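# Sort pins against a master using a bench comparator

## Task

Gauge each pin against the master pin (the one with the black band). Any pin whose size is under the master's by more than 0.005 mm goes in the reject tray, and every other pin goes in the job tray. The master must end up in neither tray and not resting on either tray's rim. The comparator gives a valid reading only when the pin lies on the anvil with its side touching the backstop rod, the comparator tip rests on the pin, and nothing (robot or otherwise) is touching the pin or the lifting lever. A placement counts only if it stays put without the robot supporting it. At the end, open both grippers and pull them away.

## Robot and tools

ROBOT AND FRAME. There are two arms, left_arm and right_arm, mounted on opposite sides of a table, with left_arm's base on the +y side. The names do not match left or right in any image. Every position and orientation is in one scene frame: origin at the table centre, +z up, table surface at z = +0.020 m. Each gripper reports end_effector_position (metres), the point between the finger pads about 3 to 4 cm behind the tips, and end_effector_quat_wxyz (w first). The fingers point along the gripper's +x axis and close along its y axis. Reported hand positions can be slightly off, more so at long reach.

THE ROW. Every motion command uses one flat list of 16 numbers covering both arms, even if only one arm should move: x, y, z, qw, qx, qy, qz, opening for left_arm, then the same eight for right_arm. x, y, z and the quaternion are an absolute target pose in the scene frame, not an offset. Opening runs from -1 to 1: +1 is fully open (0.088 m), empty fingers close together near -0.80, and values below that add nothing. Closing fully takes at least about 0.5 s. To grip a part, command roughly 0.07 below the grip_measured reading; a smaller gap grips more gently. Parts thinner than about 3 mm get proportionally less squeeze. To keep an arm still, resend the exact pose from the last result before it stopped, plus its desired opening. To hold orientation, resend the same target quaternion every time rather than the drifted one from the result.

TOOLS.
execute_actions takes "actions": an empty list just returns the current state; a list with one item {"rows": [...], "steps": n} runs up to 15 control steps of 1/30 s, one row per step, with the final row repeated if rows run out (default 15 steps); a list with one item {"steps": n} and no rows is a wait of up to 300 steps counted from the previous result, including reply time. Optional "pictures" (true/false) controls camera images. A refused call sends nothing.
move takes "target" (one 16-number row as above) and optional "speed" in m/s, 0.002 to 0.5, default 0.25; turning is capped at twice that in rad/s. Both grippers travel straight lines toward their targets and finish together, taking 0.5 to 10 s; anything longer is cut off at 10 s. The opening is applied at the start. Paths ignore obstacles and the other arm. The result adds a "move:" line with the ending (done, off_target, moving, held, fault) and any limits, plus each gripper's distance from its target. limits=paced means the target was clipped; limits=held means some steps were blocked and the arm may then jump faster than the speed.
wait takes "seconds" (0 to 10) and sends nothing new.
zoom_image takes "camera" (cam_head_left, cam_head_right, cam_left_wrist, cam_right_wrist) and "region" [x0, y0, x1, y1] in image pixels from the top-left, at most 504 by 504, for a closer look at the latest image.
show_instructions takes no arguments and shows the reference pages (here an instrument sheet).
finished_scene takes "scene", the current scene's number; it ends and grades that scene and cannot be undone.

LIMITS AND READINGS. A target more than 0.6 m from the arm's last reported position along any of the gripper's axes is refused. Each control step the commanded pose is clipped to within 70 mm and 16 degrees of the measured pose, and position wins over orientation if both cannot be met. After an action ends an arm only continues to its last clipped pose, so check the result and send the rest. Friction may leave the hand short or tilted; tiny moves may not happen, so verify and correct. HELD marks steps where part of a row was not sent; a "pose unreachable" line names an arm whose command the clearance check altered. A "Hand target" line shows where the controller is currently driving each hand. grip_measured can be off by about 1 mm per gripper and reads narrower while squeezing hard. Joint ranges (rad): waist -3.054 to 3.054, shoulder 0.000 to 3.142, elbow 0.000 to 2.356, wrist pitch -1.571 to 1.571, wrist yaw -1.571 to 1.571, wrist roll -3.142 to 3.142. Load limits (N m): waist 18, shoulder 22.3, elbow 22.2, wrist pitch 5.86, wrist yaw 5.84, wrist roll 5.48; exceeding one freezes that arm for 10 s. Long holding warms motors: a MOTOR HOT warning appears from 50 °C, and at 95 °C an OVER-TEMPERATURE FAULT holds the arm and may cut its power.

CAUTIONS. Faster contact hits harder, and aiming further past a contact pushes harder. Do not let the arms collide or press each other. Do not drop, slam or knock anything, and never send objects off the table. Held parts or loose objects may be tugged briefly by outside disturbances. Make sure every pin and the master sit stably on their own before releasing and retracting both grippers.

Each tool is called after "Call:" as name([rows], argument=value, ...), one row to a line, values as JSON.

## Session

Call:
execute_actions(actions=[])

Scene clock: 0.00 s of 9600.00 s.
left_arm: end_effector_position=(-0.1400, +0.2813, +0.2524) grip_measured=+0.983 end_effector_quat_wxyz=(-0.709, -0.002, -0.706, +0.003) end_effector_velocity=(-0.001, +0.002, +0.001) end_effector_angular_velocity=(+0.005, -0.006, +0.000) | right_arm: end_effector_position=(+0.1055, -0.3734, +0.1833) grip_measured=+1.000 end_effector_quat_wxyz=(+0.151, -0.915, +0.341, +0.154) end_effector_velocity=(+0.001, -0.001, +0.001) end_effector_angular_velocity=(-0.015, +0.002, +0.005)
Joint positions: left_arm=[ 0.57   1.457  1.31  -1.42  -0.003 -1.257  0.087] | right_arm=[-0.571  1.741  1.049 -0.765  1.173 -1.508  0.088]
Joint velocities: left_arm=[-0.007 -0.007 -0.002 -0.007 -0.007 -0.007 -0.   ] | right_arm=[-0.002 -0.002 -0.002  0.007  0.007 -0.022  0.   ]
Heat: left arm: hottest shoulder 38 °C (+0.0 °C/min); right arm: hottest shoulder 37 °C (+0.0 °C/min).
Hand target (left_arm): -0.140, +0.281, +0.252; +0.709, +0.002, +0.706, -0.003
Hand target (right_arm): +0.105, -0.373, +0.183; -0.151, +0.915, -0.341, -0.154
camera_calibration (this result's frames):
cam_left_wrist: T_world_to_cam=[[-0.0378183, -0.998583, -0.0374363, 0.295526], [-0.947866, 0.0239847, 0.317765, -0.187487], [-0.316417, 0.0475019, -0.94743, 0.253099], [0, 0, 0, 1]] pos_world=[-0.0864519, 0.287581, 0.310434]
cam_right_wrist: T_world_to_cam=[[0.695573, 0.704088, 0.142962, 0.176029], [-0.0768012, -0.124977, 0.989183, -0.195235], [0.714338, -0.699029, -0.0328556, -0.251063], [0, 0, 0, 1]] pos_world=[0.0419089, -0.32384, 0.159709]

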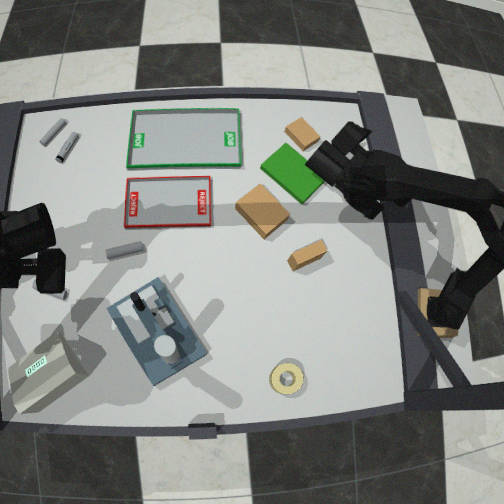

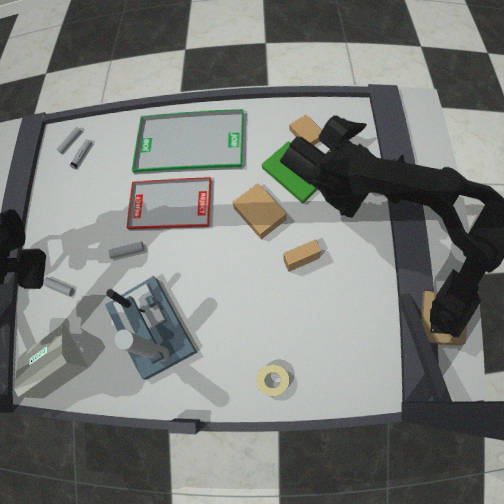

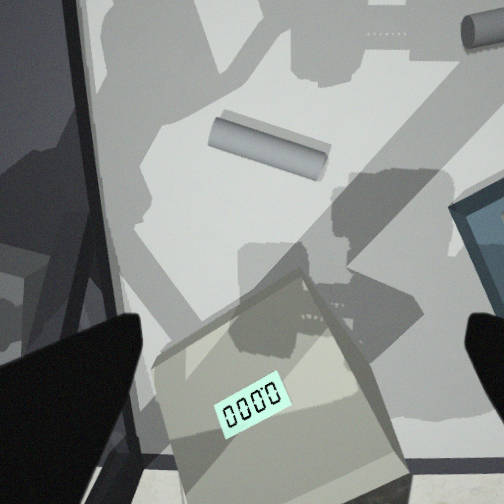

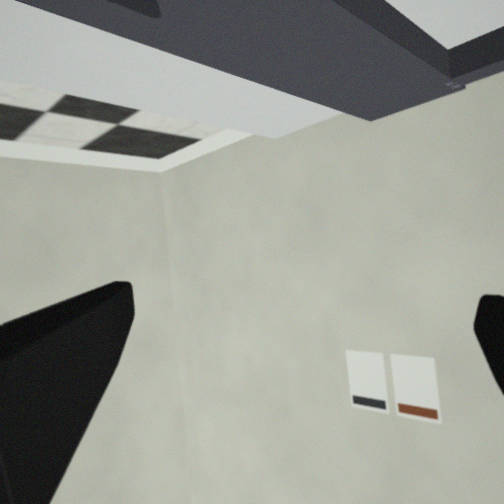

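Call:
zoom_image(camera="cam_head_left", region=[0, 90, 252, 342])

Call:
zoom_image(camera="cam_head_right", region=[0, 90, 252, 342])

Call:
zoom_image(camera="cam_head_left", region=[90, 260, 230, 400])

Call:
zoom_image(camera="cam_head_right", region=[80, 260, 220, 400])

Region (0, 90, 252, 342) of cam_head_left's 504x504 image, scaled by 2.000, with more detail than that image has.

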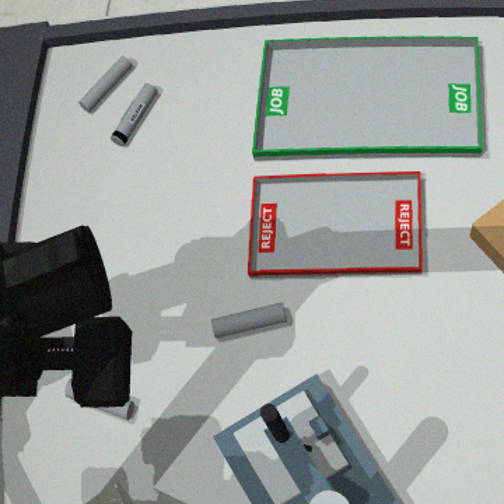

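Region (0, 90, 252, 342) of cam_head_right's 504x504 image, scaled by 2.000, with more detail than that image has.

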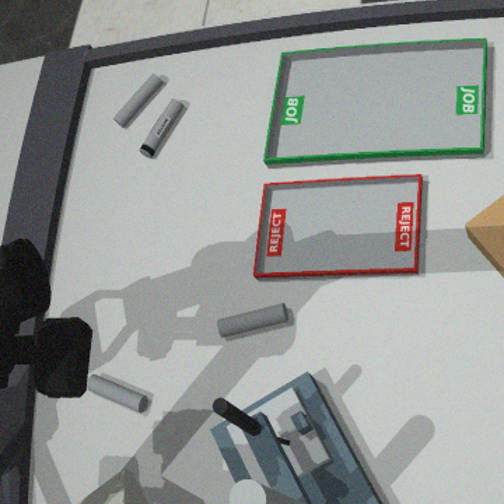

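Region (90, 260, 230, 400) of cam_head_left's 504x504 image, scaled by 3.600, with more detail than that image has.

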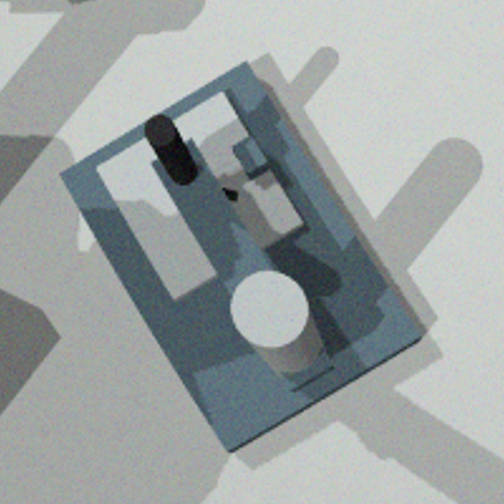

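Region (80, 260, 220, 400) of cam_head_right's 504x504 image, scaled by 3.600, with more detail than that image has.

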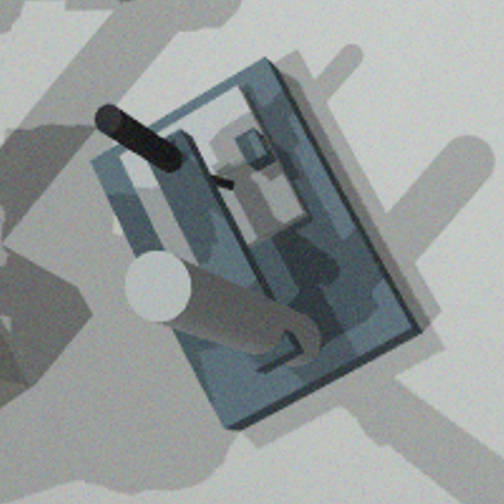

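Call:
move(target=[0.195,0.292,0.125,0.8924,0.0990,0.3697,-0.2391,0.15,0.1055,-0.3734,0.1833,0.151,-0.915,0.341,0.154,1.0], speed=0.2)

Scene clock: 84.47 s of 9600.00 s.
left_arm: end_effector_position=(+0.1924, +0.2923, +0.1286) grip_measured=+0.152 end_effector_quat_wxyz=(+0.893, +0.098, +0.370, -0.237) end_effector_velocity=(-0.000, +0.000, -0.005) end_effector_angular_velocity=(+0.003, +0.006, -0.008) | right_arm: end_effector_position=(+0.1055, -0.3734, +0.1833) grip_measured=+1.000 end_effector_quat_wxyz=(+0.151, -0.915, +0.341, +0.154) end_effector_velocity=(+0.000, -0.000, -0.001) end_effector_angular_velocity=(+0.016, -0.004, -0.004)
Joint positions: left_arm=[1.346 1.901 1.015 0.101 0.023 0.021 0.046] | right_arm=[-0.571  1.741  1.049 -0.765  1.173 -1.508  0.088]
Joint velocities: left_arm=[ 0.002  0.012 -0.002  0.007  0.007  0.007 -0.   ] | right_arm=[-0.002 -0.002 -0.002  0.007 -0.007  0.007  0.   ]
Heat: left arm: hottest shoulder 40 °C (+1.0 °C/min); right arm: hottest shoulder 41 °C (+2.0 °C/min).
Hand target (left_arm): +0.195, +0.292, +0.125; +0.892, +0.099, +0.371, -0.238
Hand target (right_arm): +0.106, -0.373, +0.183; -0.151, +0.915, -0.341, -0.154
Off the commanded pose (left_arm): 0.004 m, 0 deg.
Off the commanded pose (right_arm): 0.000 m, 0 deg.
After step 90, 78.57 s passed at rest.
move: done
camera_calibration (this result's frames):
cam_left_wrist: T_world_to_cam=[[-0.489947, -0.870419, -0.0482072, 0.365387], [-0.770833, 0.458391, -0.442374, 0.103344], [0.407148, -0.17958, -0.895534, 0.160989], [0, 0, 0, 1]] pos_world=[0.193135, 0.299578, 0.207502]
cam_right_wrist: T_world_to_cam=[[0.695573, 0.704088, 0.142962, 0.176029], [-0.0768012, -0.124977, 0.989183, -0.195235], [0.714338, -0.699029, -0.0328556, -0.251063], [0, 0, 0, 1]] pos_world=[0.0419089, -0.32384, 0.159709]

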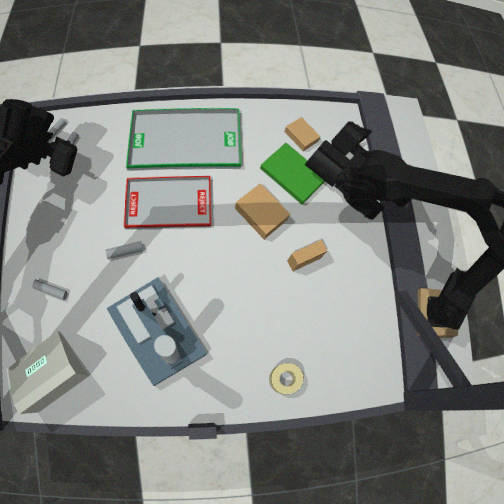

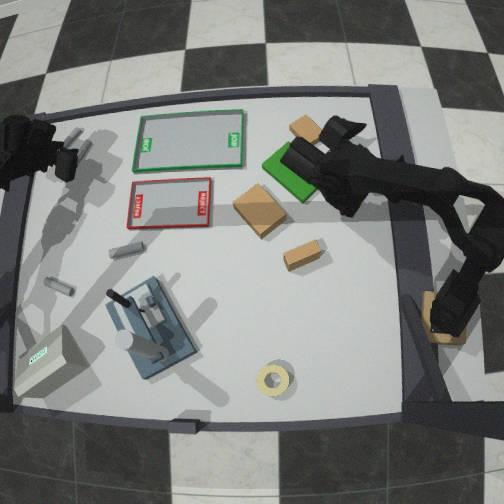

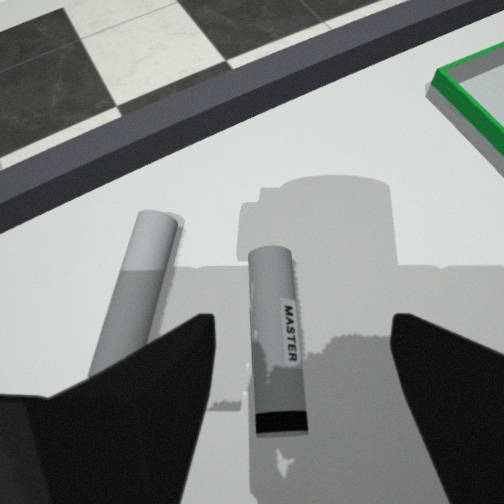

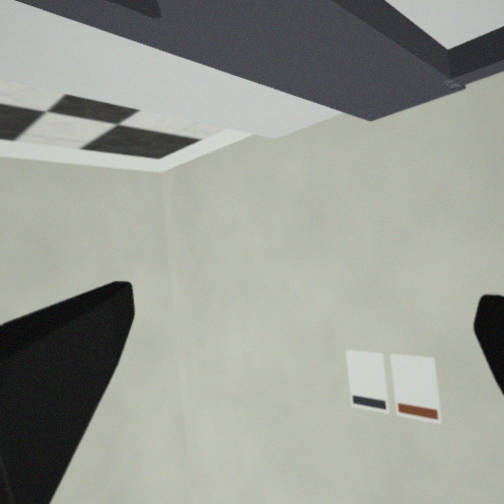

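Call:
zoom_image(camera="cam_left_wrist", region=[180, 230, 420, 470])

Region (180, 230, 420, 470) of cam_left_wrist's 504x504 image, scaled by 2.100, with more detail than that image has.

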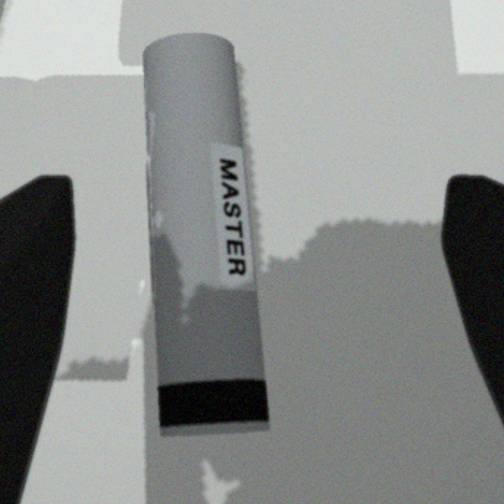

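Call:
move(target=[0.200,0.294,0.066,0.8984,0.0893,0.3721,-0.2156,0.15,0.1055,-0.3734,0.1833,0.151,-0.915,0.341,0.154,1.0], speed=0.05)

Scene clock: 108.00 s of 9600.00 s.
left_arm: end_effector_position=(+0.2055, +0.2912, +0.0778) grip_measured=+0.152 end_effector_quat_wxyz=(+0.903, +0.088, +0.359, -0.218) end_effector_velocity=(-0.001, +0.001, -0.001) end_effector_angular_velocity=(+0.003, +0.007, +0.008) | right_arm: end_effector_position=(+0.1055, -0.3734, +0.1833) grip_measured=+1.000 end_effector_quat_wxyz=(+0.151, -0.915, +0.341, +0.154) end_effector_velocity=(-0.001, -0.002, -0.001) end_effector_angular_velocity=(+0.005, +0.006, -0.004)
Joint positions: left_arm=[ 1.346  2.074  0.99   0.326 -0.011 -0.008  0.046] | right_arm=[-0.571  1.741  1.049 -0.765  1.173 -1.508  0.088]
Joint velocities: left_arm=[-0.002 -0.002 -0.002 -0.007 -0.007 -0.007 -0.   ] | right_arm=[-0.002 -0.002 -0.002 -0.007 -0.007  0.007  0.   ]
Heat: left arm: hottest shoulder 41 °C (+1.0 °C/min); right arm: hottest shoulder 41 °C (+1.0 °C/min).
Hand target (left_arm): +0.200, +0.294, +0.066; +0.898, +0.089, +0.372, -0.215
Hand target (right_arm): +0.106, -0.373, +0.183; -0.151, +0.915, -0.341, -0.154
Off the commanded pose (left_arm): 0.013 m, 2 deg.
Off the commanded pose (right_arm): 0.000 m, 0 deg.
After step 90, 18.93 s passed at rest.
move: off_target (left_arm)
camera_calibration (this result's frames):
cam_left_wrist: T_world_to_cam=[[-0.44981, -0.891674, -0.0508773, 0.366548], [-0.778686, 0.419436, -0.466607, 0.106295], [0.437401, -0.170267, -0.883, 0.100041], [0, 0, 0, 1]] pos_world=[0.203889, 0.299291, 0.156583]
cam_right_wrist: T_world_to_cam=[[0.695573, 0.704088, 0.142962, 0.176029], [-0.0768012, -0.124977, 0.989183, -0.195235], [0.714338, -0.699029, -0.0328556, -0.251063], [0, 0, 0, 1]] pos_world=[0.0419089, -0.32384, 0.159709]

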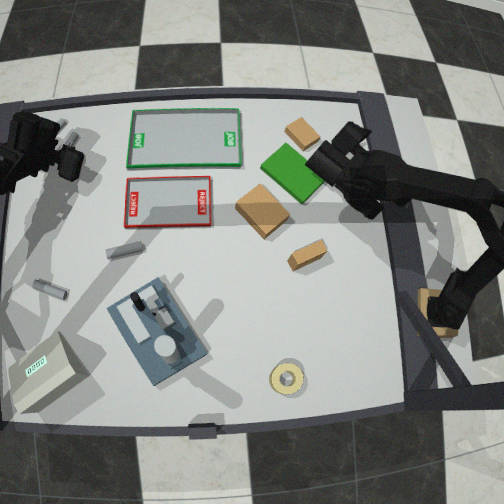

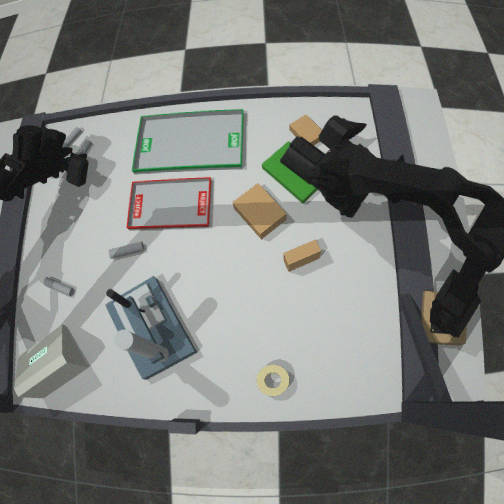

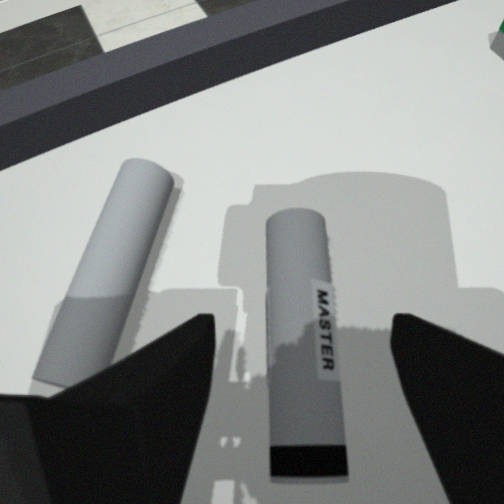

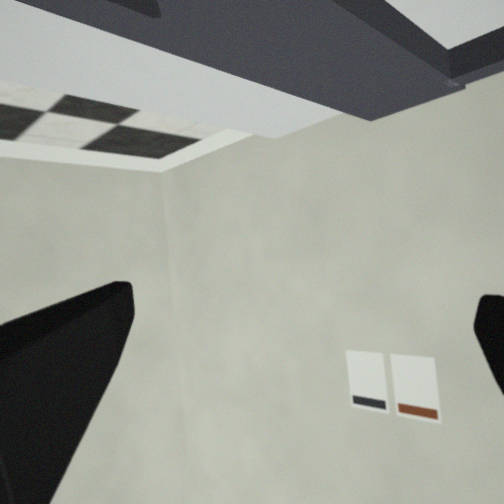

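Call:
move(target=[0.193,0.2975,0.056,0.8984,0.0893,0.3721,-0.2156,0.15,0.1055,-0.3734,0.1833,0.151,-0.915,0.341,0.154,1.0], speed=0.02)

Scene clock: 112.67 s of 9600.00 s.
left_arm: end_effector_position=(+0.1990, +0.2948, +0.0676) grip_measured=+0.152 end_effector_quat_wxyz=(+0.903, +0.088, +0.359, -0.218) end_effector_velocity=(-0.004, -0.003, -0.001) end_effector_angular_velocity=(-0.015, +0.016, -0.013) | right_arm: end_effector_position=(+0.1055, -0.3734, +0.1833) grip_measured=+1.000 end_effector_quat_wxyz=(+0.151, -0.915, +0.341, +0.154) end_effector_velocity=(-0.002, -0.003, -0.003) end_effector_angular_velocity=(-0.021, +0.027, +0.001)
Joint positions: left_arm=[ 1.346  2.086  0.949  0.38  -0.011 -0.008  0.046] | right_arm=[-0.571  1.741  1.049 -0.765  1.173 -1.508  0.088]
Joint velocities: left_arm=[-0.002 -0.002 -0.002 -0.007  0.022 -0.007 -0.   ] | right_arm=[-0.002  0.002 -0.002 -0.022 -0.007 -0.007  0.   ]
Heat: left arm: hottest shoulder 42 °C (+2.0 °C/min); right arm: hottest shoulder 41 °C (+1.0 °C/min).
Hand target (left_arm): +0.193, +0.297, +0.056; +0.898, +0.089, +0.372, -0.216
Hand target (right_arm): +0.106, -0.373, +0.183; -0.151, +0.915, -0.341, -0.154
Off the commanded pose (left_arm): 0.013 m, 2 deg.
Off the commanded pose (right_arm): 0.000 m, 0 deg.
After step 90, 0.13 s passed at rest.
move: off_target (left_arm)
camera_calibration (this result's frames):
cam_left_wrist: T_world_to_cam=[[-0.449312, -0.891926, -0.0508542, 0.366213], [-0.778756, 0.418925, -0.466948, 0.0951572], [0.437787, -0.170202, -0.882821, 0.0943932], [0, 0, 0, 1]] pos_world=[0.197324, 0.302838, 0.146389]
cam_right_wrist: T_world_to_cam=[[0.695573, 0.704088, 0.142962, 0.176029], [-0.0768012, -0.124977, 0.989183, -0.195235], [0.714338, -0.699029, -0.0328556, -0.251063], [0, 0, 0, 1]] pos_world=[0.0419089, -0.32384, 0.159709]

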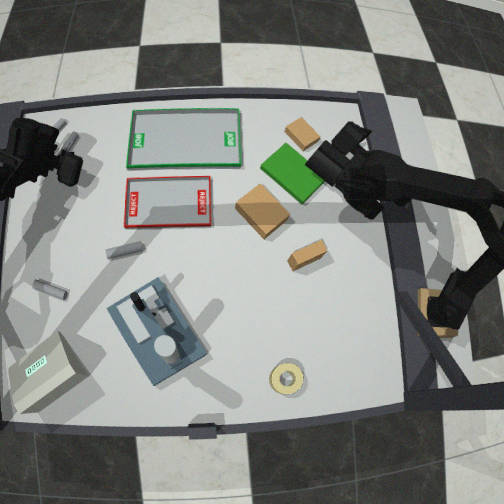

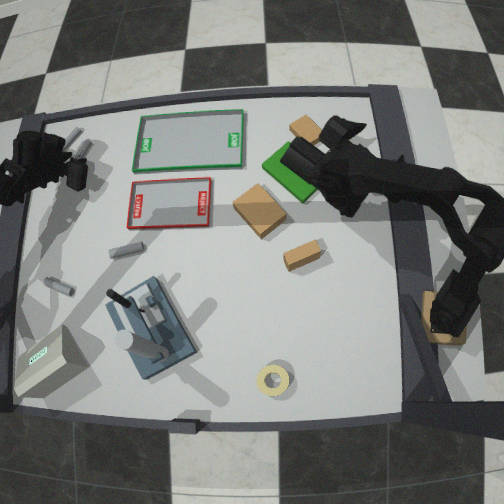

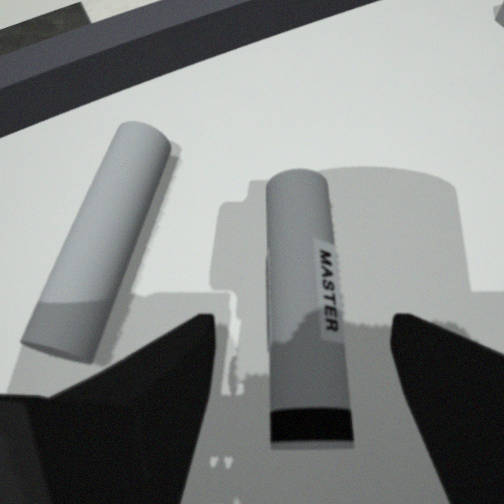

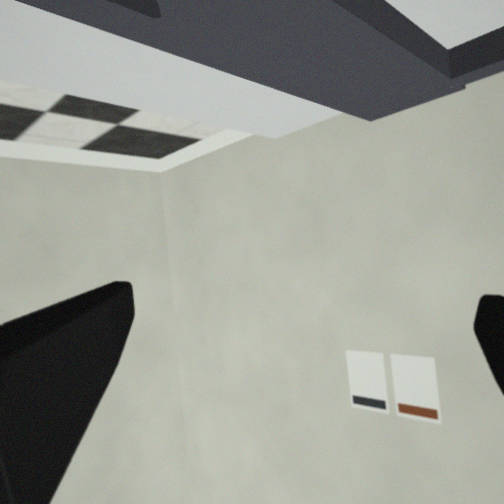

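Call:
move(target=[0.193,0.2975,0.053,0.8984,0.0893,0.3721,-0.2156,-0.22,0.1055,-0.3734,0.1833,0.151,-0.915,0.341,0.154,1.0], speed=0.015)

Call:
execute_actions([
  {"rows": [[0.193,0.2975,0.053,0.8984,0.0893,0.3721,-0.2156,-0.27,0.1055,-0.3734,0.1833,0.151,-0.915,0.341,0.154,1.0],[0.193,0.2975,0.053,0.8984,0.0893,0.3721,-0.2156,-0.31,0.1055,-0.3734,0.1833,0.151,-0.915,0.341,0.154,1.0],[0.193,0.2975,0.053,0.8984,0.0893,0.3721,-0.2156,-0.34,0.1055,-0.3734,0.1833,0.151,-0.915,0.341,0.154,1.0],[0.193,0.2975,0.053,0.8984,0.0893,0.3721,-0.2156,-0.36,0.1055,-0.3734,0.1833,0.151,-0.915,0.341,0.154,1.0],[0.193,0.2975,0.053,0.8984,0.0893,0.3721,-0.2156,-0.38,0.1055,-0.3734,0.1833,0.151,-0.915,0.341,0.154,1.0],[0.193,0.2975,0.053,0.8984,0.0893,0.3721,-0.2156,-0.40,0.1055,-0.3734,0.1833,0.151,-0.915,0.341,0.154,1.0],[0.193,0.2975,0.053,0.8984,0.0893,0.3721,-0.2156,-0.42,0.1055,-0.3734,0.1833,0.151,-0.915,0.341,0.154,1.0],[0.193,0.2975,0.053,0.8984,0.0893,0.3721,-0.2156,-0.44,0.1055,-0.3734,0.1833,0.151,-0.915,0.341,0.154,1.0],[0.193,0.2975,0.053,0.8984,0.0893,0.3721,-0.2156,-0.46,0.1055,-0.3734,0.1833,0.151,-0.915,0.341,0.154,1.0],[0.193,0.2975,0.053,0.8984,0.0893,0.3721,-0.2156,-0.48,0.1055,-0.3734,0.1833,0.151,-0.915,0.341,0.154,1.0],[0.193,0.2975,0.053,0.8984,0.0893,0.3721,-0.2156,-0.50,0.1055,-0.3734,0.1833,0.151,-0.915,0.341,0.154,1.0],[0.193,0.2975,0.053,0.8984,0.0893,0.3721,-0.2156,-0.53,0.1055,-0.3734,0.1833,0.151,-0.915,0.341,0.154,1.0]], "steps": 15},
])

Scene clock: 125.97 s of 9600.00 s.
left_arm: end_effector_position=(+0.1990, +0.2948, +0.0645) grip_measured=-0.218 end_effector_quat_wxyz=(+0.903, +0.088, +0.359, -0.218) end_effector_velocity=(-0.000, -0.000, -0.001) end_effector_angular_velocity=(+0.017, -0.012, +0.004) | right_arm: end_effector_position=(+0.1055, -0.3734, +0.1833) grip_measured=+1.000 end_effector_quat_wxyz=(+0.151, -0.915, +0.341, +0.154) end_effector_velocity=(-0.002, -0.002, -0.001) end_effector_angular_velocity=(-0.041, +0.025, +0.010)
Joint positions: left_arm=[ 1.346  2.096  0.947  0.391 -0.011 -0.008  0.028] | right_arm=[-0.571  1.741  1.049 -0.765  1.173 -1.508  0.088]
Joint velocities: left_arm=[-0.007  0.002 -0.002  0.007 -0.022  0.007 -0.   ] | right_arm=[ 0.002  0.002 -0.002 -0.022  0.007 -0.022  0.   ]
Heat: left arm: hottest shoulder 42 °C (+2.0 °C/min); right arm: hottest shoulder 41 °C (+0.0 °C/min).
Hand target (left_arm): +0.193, +0.298, +0.053; +0.898, +0.089, +0.372, -0.216
Hand target (right_arm): +0.106, -0.373, +0.183; -0.151, +0.915, -0.341, -0.154
Off the commanded pose (left_arm): 0.013 m, 2 deg.
Off the commanded pose (right_arm): 0.000 m, 0 deg.
After step 90, 8.97 s passed at rest.
move: off_target (left_arm)
camera_calibration (this result's frames):
cam_left_wrist: T_world_to_cam=[[-0.449312, -0.891926, -0.0508542, 0.366056], [-0.778756, 0.418925, -0.466948, 0.0937196], [0.437787, -0.170202, -0.882821, 0.0916628], [0, 0, 0, 1]] pos_world=[0.197329, 0.302835, 0.1433]
cam_right_wrist: T_world_to_cam=[[0.695573, 0.704088, 0.142962, 0.176029], [-0.0768012, -0.124977, 0.989183, -0.195235], [0.714338, -0.699029, -0.0328556, -0.251063], [0, 0, 0, 1]] pos_world=[0.0419089, -0.32384, 0.159709]

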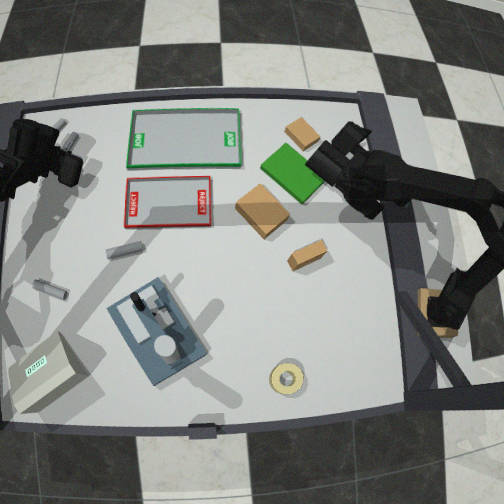

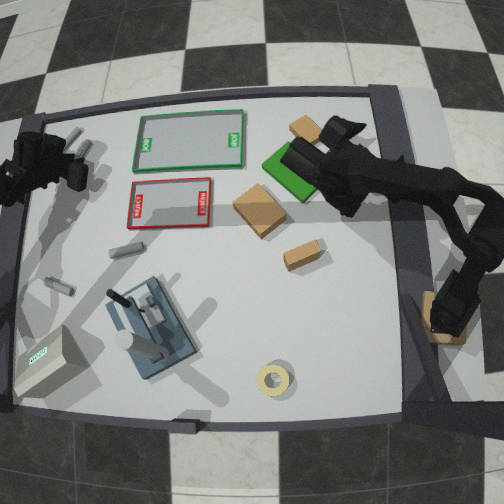

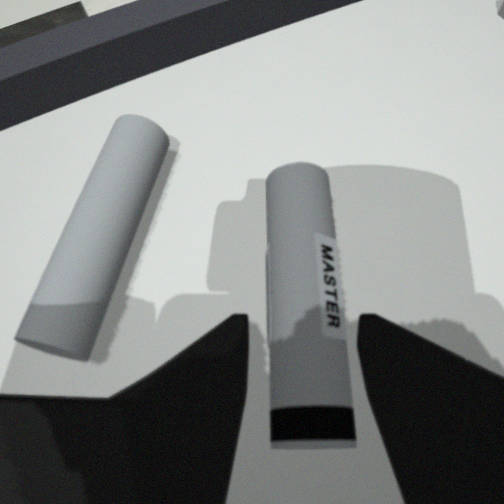

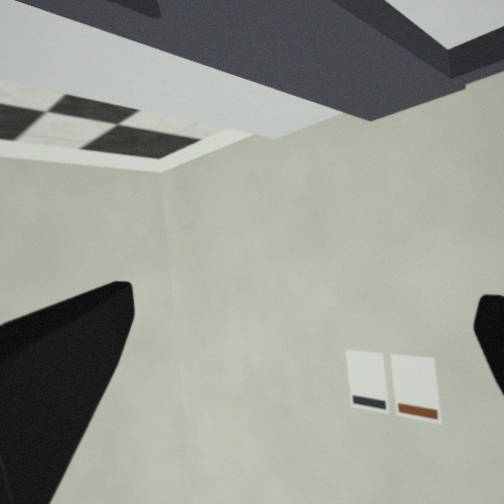

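Scene clock: 126.47 s of 9600.00 s.
left_arm: end_effector_position=(+0.1990, +0.2948, +0.0646) grip_measured=-0.462 end_effector_quat_wxyz=(+0.903, +0.088, +0.359, -0.218) end_effector_velocity=(-0.002, +0.001, -0.004) end_effector_angular_velocity=(+0.019, +0.015, -0.002) | right_arm: end_effector_position=(+0.1055, -0.3734, +0.1833) grip_measured=+1.000 end_effector_quat_wxyz=(+0.151, -0.915, +0.341, +0.154) end_effector_velocity=(+0.001, -0.001, +0.001) end_effector_angular_velocity=(-0.005, -0.006, -0.000)
Joint positions: left_arm=[ 1.346  2.096  0.947  0.393 -0.011 -0.008  0.016] | right_arm=[-0.571  1.741  1.049 -0.765  1.173 -1.508  0.088]
Joint velocities: left_arm=[-0.002  0.002  0.002 -0.022 -0.007  0.007  0.   ] | right_arm=[-0.002 -0.002 -0.002  0.007  0.007 -0.007  0.   ]
Heat: left arm: hottest shoulder 42 °C (+2.0 °C/min); right arm: hottest shoulder 41 °C (+0.0 °C/min).
Hand target (left_arm): +0.193, +0.298, +0.053; +0.898, +0.089, +0.372, -0.216
Hand target (right_arm): +0.106, -0.373, +0.183; -0.151, +0.915, -0.341, -0.154
Off the commanded pose (left_arm): 0.013 m, 2 deg.
Off the commanded pose (right_arm): 0.000 m, 0 deg.
Steps of this call (steps 1 to 15: all 15 steps of this action). Readings (end_effector_position):
1: left_arm (+0.1990, +0.2947, +0.0646) | right_arm (+0.1055, -0.3734, +0.1833)
2: left_arm (+0.1990, +0.2947, +0.0646) | right_arm (+0.1055, -0.3734, +0.1833)
4: left_arm (+0.1990, +0.2947, +0.0646) | right_arm (+0.1055, -0.3734, +0.1833)
8: left_arm (+0.1989, +0.2948, +0.0644) | right_arm (+0.1055, -0.3734, +0.1833)
15: the state above
camera_calibration (this result's frames):
cam_left_wrist: T_world_to_cam=[[-0.449024, -0.892057, -0.0510994, 0.366113], [-0.7785, 0.41865, -0.467621, 0.0938555], [0.438538, -0.170192, -0.882451, 0.0915207], [0, 0, 0, 1]] pos_world=[0.197325, 0.302877, 0.143359]
cam_right_wrist: T_world_to_cam=[[0.695573, 0.704088, 0.142962, 0.176029], [-0.0768012, -0.124977, 0.989183, -0.195235], [0.714338, -0.699029, -0.0328556, -0.251063], [0, 0, 0, 1]] pos_world=[0.0419089, -0.32384, 0.159709]

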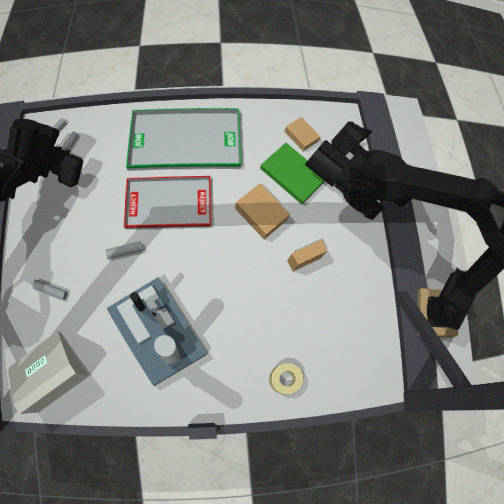

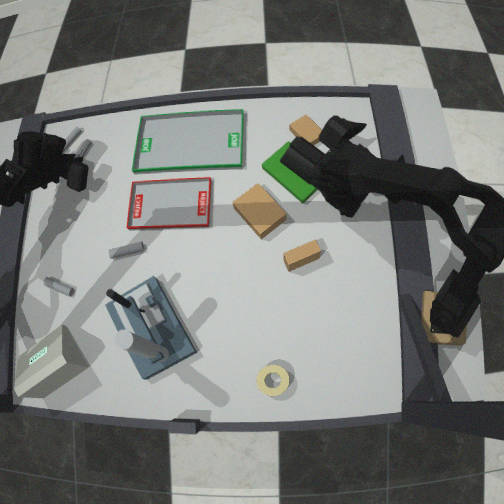

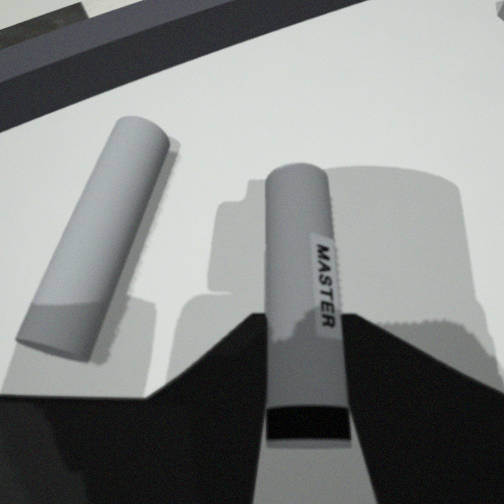

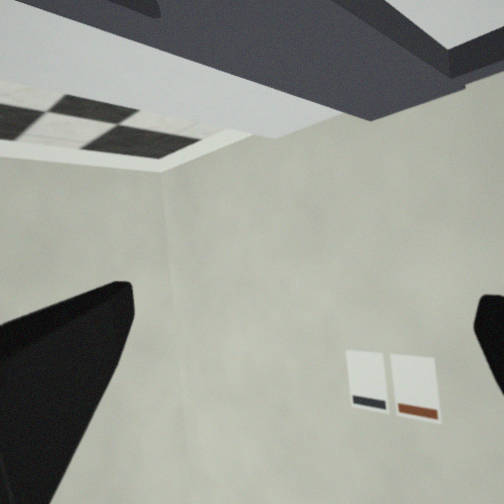

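Call:
move(target=[0.185,0.298,0.125,0.8984,0.0893,0.3721,-0.2156,-0.53,0.1055,-0.3734,0.1833,0.151,-0.915,0.341,0.154,1.0], speed=0.08)

Call:
move(target=[-0.040,0.165,0.145,0.2352,0.3701,0.0974,-0.8934,-0.53,0.1055,-0.3734,0.1833,0.151,-0.915,0.341,0.154,1.0], speed=0.3)

Scene clock: 144.00 s of 9600.00 s.
left_arm: end_effector_position=(+0.1790, +0.3022, +0.1113) grip_measured=-0.462 end_effector_quat_wxyz=(+0.892, +0.095, +0.388, -0.215) end_effector_velocity=(-0.007, +0.004, -0.007) end_effector_angular_velocity=(+0.020, +0.036, +0.008) | right_arm: end_effector_position=(+0.1055, -0.3734, +0.1833) grip_measured=+1.000 end_effector_quat_wxyz=(+0.151, -0.915, +0.341, +0.154) end_effector_velocity=(-0.001, -0.006, +0.003) end_effector_angular_velocity=(-0.026, -0.006, -0.013)
Joint positions: left_arm=[ 1.338  1.897  0.949  0.127 -0.017 -0.015  0.016] | right_arm=[-0.571  1.741  1.049 -0.765  1.173 -1.508  0.088]
Joint velocities: left_arm=[-0.002 -0.002 -0.007 -0.037 -0.007 -0.007 -0.   ] | right_arm=[-0.007 -0.002 -0.002 -0.022  0.022  0.007  0.   ]
Heat: left arm: hottest shoulder 43 °C (+3.0 °C/min); right arm: hottest shoulder 41 °C (+0.0 °C/min).
Hand target (left_arm): +0.184, +0.298, +0.125; +0.898, +0.089, +0.372, -0.216
Hand target (right_arm): +0.106, -0.373, +0.183; -0.151, +0.915, -0.341, -0.154
Off the commanded pose (left_arm): 0.016 m, 2 deg.
Off the commanded pose (right_arm): 0.000 m, 0 deg.
After step 90, 13.37 s passed at rest.
move: off_target (left_arm)
camera_calibration (this result's frames):
cam_left_wrist: T_world_to_cam=[[-0.451267, -0.890863, -0.0521654, 0.366305], [-0.803837, 0.431179, -0.409794, 0.0913216], [0.387563, -0.142994, -0.910685, 0.146854], [0, 0, 0, 1]] pos_world=[0.181794, 0.30795, 0.190269]
cam_right_wrist: T_world_to_cam=[[0.695573, 0.704088, 0.142962, 0.176029], [-0.0768012, -0.124977, 0.989183, -0.195235], [0.714338, -0.699029, -0.0328556, -0.251063], [0, 0, 0, 1]] pos_world=[0.0419089, -0.32384, 0.159709]

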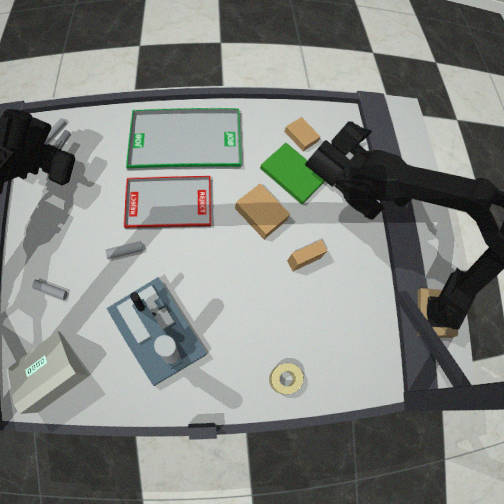

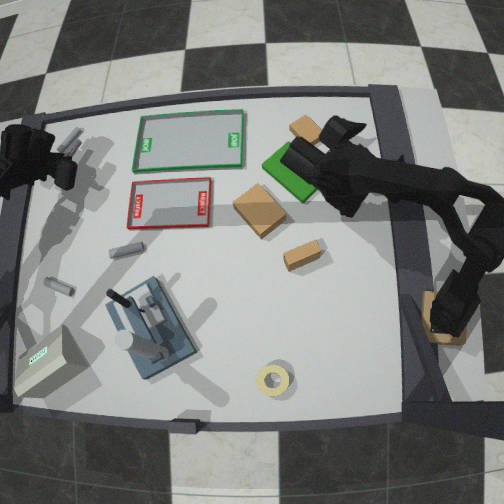

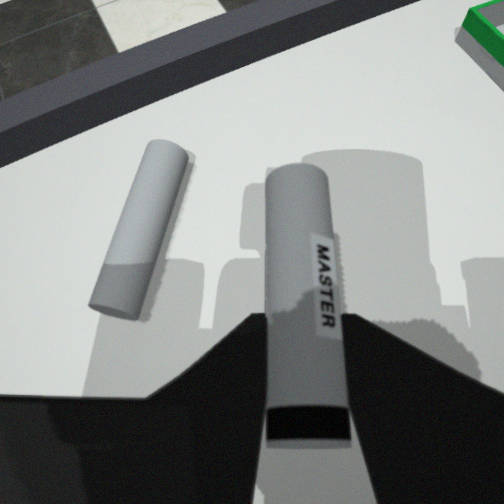

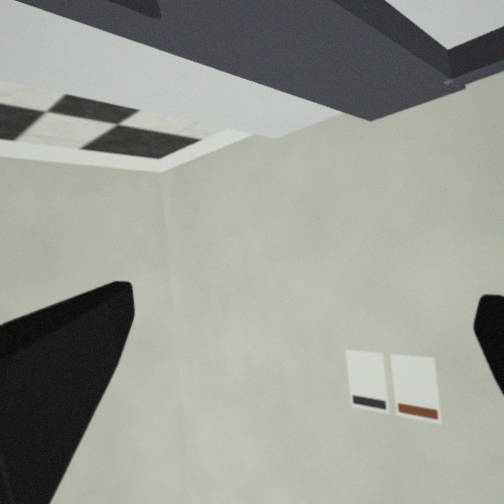

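Scene clock: 148.07 s of 9600.00 s.
left_arm: end_effector_position=(-0.0410, +0.1670, +0.1462) grip_measured=-0.462 end_effector_quat_wxyz=(+0.236, +0.373, +0.099, -0.892) end_effector_velocity=(-0.001, +0.003, +0.000) end_effector_angular_velocity=(+0.039, +0.005, -0.002) | right_arm: end_effector_position=(+0.1055, -0.3734, +0.1833) grip_measured=+1.000 end_effector_quat_wxyz=(+0.151, -0.915, +0.341, +0.154) end_effector_velocity=(-0.001, -0.002, -0.001) end_effector_angular_velocity=(-0.006, +0.015, +0.001)
Joint positions: left_arm=[ 0.998  2.175  1.602 -1.207  0.756  1.872  0.016] | right_arm=[-0.571  1.741  1.049 -0.765  1.173 -1.508  0.088]
Joint velocities: left_arm=[-0.002  0.007  0.017 -0.037 -0.022 -0.007 -0.   ] | right_arm=[-0.002 -0.002 -0.002 -0.007 -0.007 -0.007  0.   ]
Heat: left arm: hottest shoulder 44 °C (+4.0 °C/min); right arm: hottest shoulder 41 °C (+0.0 °C/min).
Hand target (left_arm): -0.040, +0.165, +0.145; -0.233, -0.371, -0.097, +0.894
Hand target (right_arm): +0.106, -0.373, +0.183; -0.151, +0.915, -0.341, -0.154
Off the commanded pose (left_arm): 0.003 m, 0 deg.
Off the commanded pose (right_arm): 0.000 m, 0 deg.
move: done
camera_calibration (this result's frames):
cam_left_wrist: T_world_to_cam=[[-0.498931, 0.865227, -0.0495056, -0.14727], [0.79004, 0.430607, -0.436365, 0.0564055], [-0.356237, -0.256827, -0.898407, 0.231289], [0, 0, 0, 1]] pos_world=[-0.0356468, 0.162535, 0.225114]
cam_right_wrist: T_world_to_cam=[[0.695573, 0.704088, 0.142962, 0.176029], [-0.0768012, -0.124977, 0.989183, -0.195235], [0.714338, -0.699029, -0.0328556, -0.251063], [0, 0, 0, 1]] pos_world=[0.0419089, -0.32384, 0.159709]

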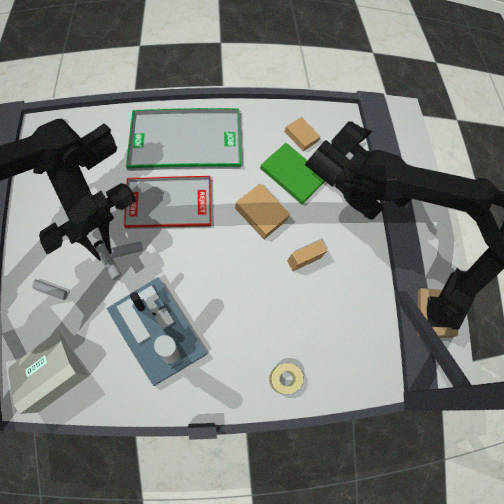

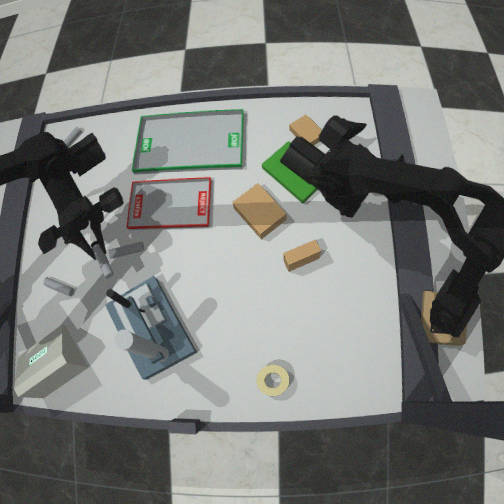

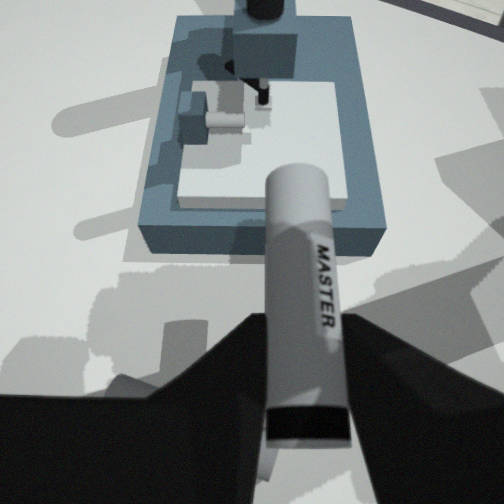

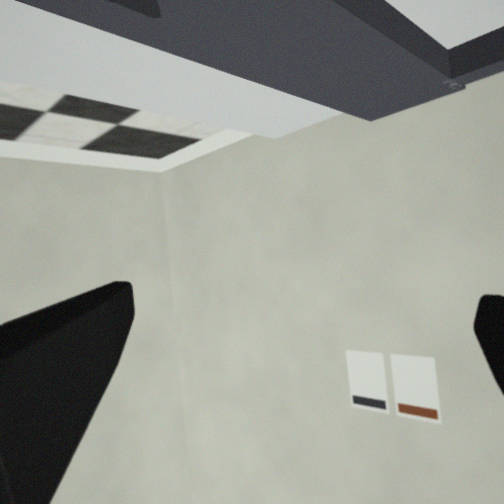

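Call:
zoom_image(camera="cam_left_wrist", region=[130, 10, 400, 280])

Region (130, 10, 400, 280) of cam_left_wrist's 504x504 image, scaled by 1.867, with more detail than that image has.

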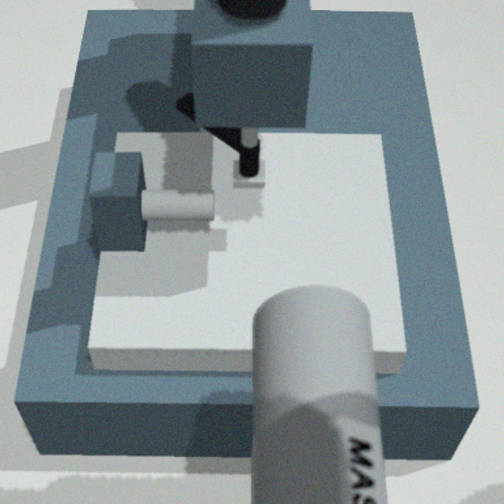

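Call:
move(target=[-0.0892,0.1516,0.108,0.2352,0.3701,0.0974,-0.8934,-0.53,0.1055,-0.3734,0.1833,0.151,-0.915,0.341,0.154,1.0], speed=0.06)

Scene clock: 171.77 s of 9600.00 s.
left_arm: end_effector_position=(-0.0863, +0.1508, +0.1032) grip_measured=-0.462 end_effector_quat_wxyz=(+0.233, +0.373, +0.101, -0.893) end_effector_velocity=(-0.001, -0.002, +0.002) end_effector_angular_velocity=(-0.009, +0.001, +0.014) | right_arm: end_effector_position=(+0.1055, -0.3734, +0.1833) grip_measured=+1.000 end_effector_quat_wxyz=(+0.151, -0.915, +0.341, +0.154) end_effector_velocity=(-0.001, -0.002, -0.001) end_effector_angular_velocity=(-0.006, +0.015, +0.001)
Joint positions: left_arm=[ 0.879  2.167  1.405 -0.917  0.772  1.716  0.016] | right_arm=[-0.571  1.741  1.049 -0.765  1.173 -1.508  0.088]
Joint velocities: left_arm=[-0.002 -0.012 -0.012  0.022  0.007 -0.022 -0.   ] | right_arm=[-0.002 -0.002 -0.002 -0.007 -0.007 -0.007  0.   ]
Heat: left arm: hottest shoulder 46 °C (+4.0 °C/min); right arm: hottest shoulder 41 °C (+0.0 °C/min).
Hand target (left_arm): -0.089, +0.151, +0.108; -0.236, -0.370, -0.097, +0.893
Hand target (right_arm): +0.106, -0.373, +0.183; -0.151, +0.915, -0.341, -0.154
Off the commanded pose (left_arm): 0.006 m, 1 deg.
Off the commanded pose (right_arm): 0.000 m, 0 deg.
After step 90, 19.30 s passed at rest.
move: done
camera_calibration (this result's frames):
cam_left_wrist: T_world_to_cam=[[-0.495158, 0.867708, -0.0436157, -0.158596], [0.791277, 0.429675, -0.435041, 0.0805708], [-0.358748, -0.249926, -0.899354, 0.171195], [0, 0, 0, 1]] pos_world=[-0.0808676, 0.145782, 0.1821]
cam_right_wrist: T_world_to_cam=[[0.695573, 0.704088, 0.142962, 0.176029], [-0.0768012, -0.124977, 0.989183, -0.195235], [0.714338, -0.699029, -0.0328556, -0.251063], [0, 0, 0, 1]] pos_world=[0.0419089, -0.32384, 0.159709]

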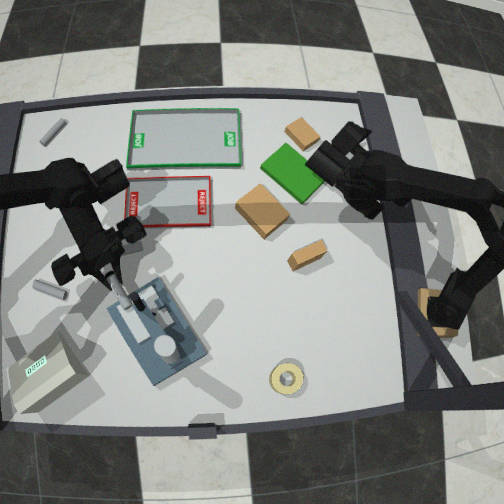

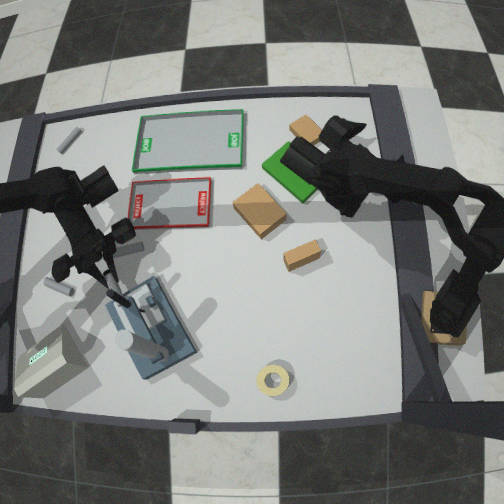

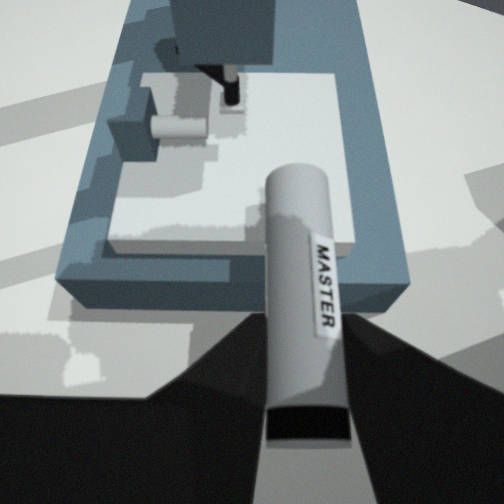

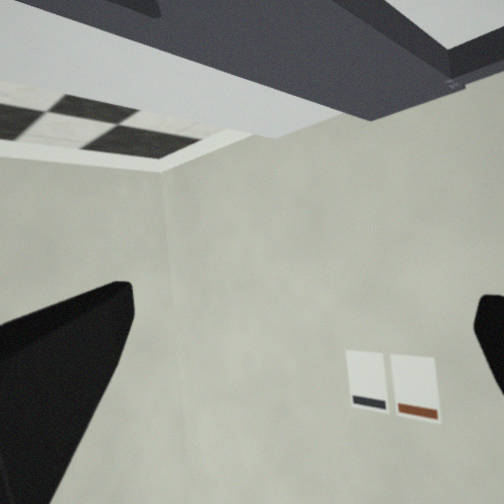

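Call:
move(target=[-0.127,0.1342,0.101,0.2352,0.3701,0.0974,-0.8934,-0.53,0.1055,-0.3734,0.1833,0.151,-0.915,0.341,0.154,1.0], speed=0.025)

Scene clock: 182.77 s of 9600.00 s.
left_arm: end_effector_position=(-0.1220, +0.1312, +0.1019) grip_measured=-0.462 end_effector_quat_wxyz=(+0.239, +0.372, +0.094, -0.892) end_effector_velocity=(+0.003, +0.002, -0.001) end_effector_angular_velocity=(+0.009, -0.020, +0.008) | right_arm: end_effector_position=(+0.1055, -0.3734, +0.1833) grip_measured=+1.000 end_effector_quat_wxyz=(+0.151, -0.915, +0.341, +0.154) end_effector_velocity=(-0.002, -0.002, -0.006) end_effector_angular_velocity=(-0.014, +0.040, +0.009)
Joint positions: left_arm=[ 0.774  2.126  1.33  -0.756  0.784  1.559  0.016] | right_arm=[-0.571  1.741  1.049 -0.765  1.173 -1.508  0.088]
Joint velocities: left_arm=[ 0.002 -0.007 -0.007  0.007 -0.022 -0.007 -0.   ] | right_arm=[-0.002  0.002 -0.007 -0.007 -0.022 -0.022  0.   ]
Heat: left arm: hottest shoulder 49 °C (+7.1 °C/min); right arm: hottest shoulder 41 °C (+0.0 °C/min).
Hand target (left_arm): -0.127, +0.134, +0.101; -0.235, -0.370, -0.097, +0.893
Hand target (right_arm): +0.106, -0.373, +0.183; -0.151, +0.915, -0.341, -0.154
Off the commanded pose (left_arm): 0.006 m, 1 deg.
Off the commanded pose (right_arm): 0.000 m, 0 deg.
After step 90, 5.93 s passed at rest.
move: done
camera_calibration (this result's frames):
cam_left_wrist: T_world_to_cam=[[-0.500325, 0.863766, -0.0598681, -0.157798], [0.789862, 0.427006, -0.44021, 0.117309], [-0.354674, -0.267535, -0.895897, 0.154748], [0, 0, 0, 1]] pos_world=[-0.116723, 0.12761, 0.180832]
cam_right_wrist: T_world_to_cam=[[0.695573, 0.704088, 0.142962, 0.176029], [-0.0768012, -0.124977, 0.989183, -0.195235], [0.714338, -0.699029, -0.0328556, -0.251063], [0, 0, 0, 1]] pos_world=[0.0419089, -0.32384, 0.159709]

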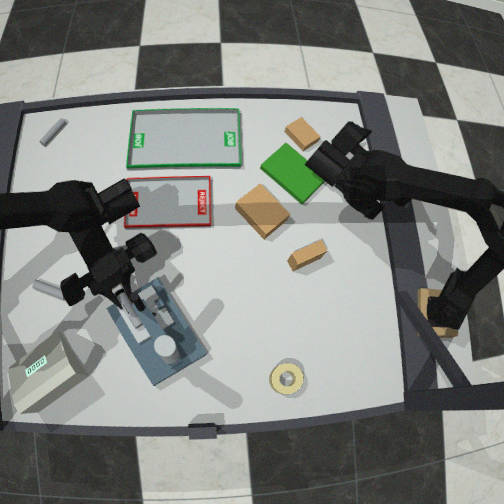

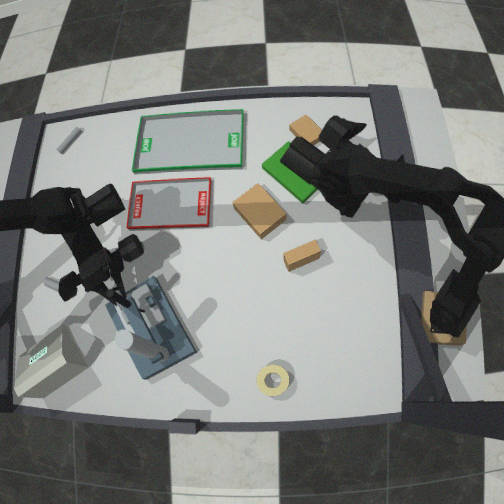

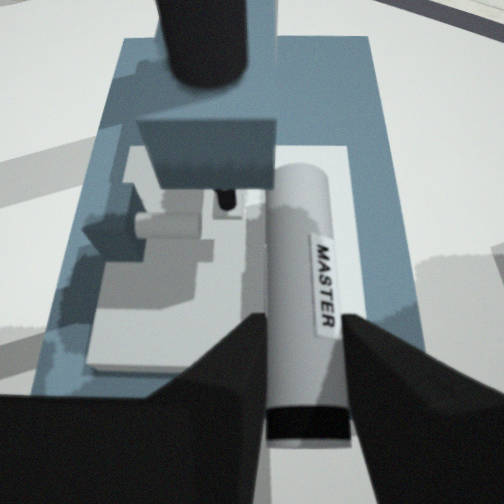

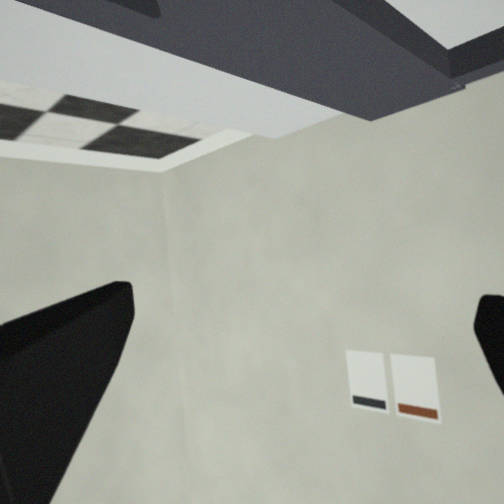

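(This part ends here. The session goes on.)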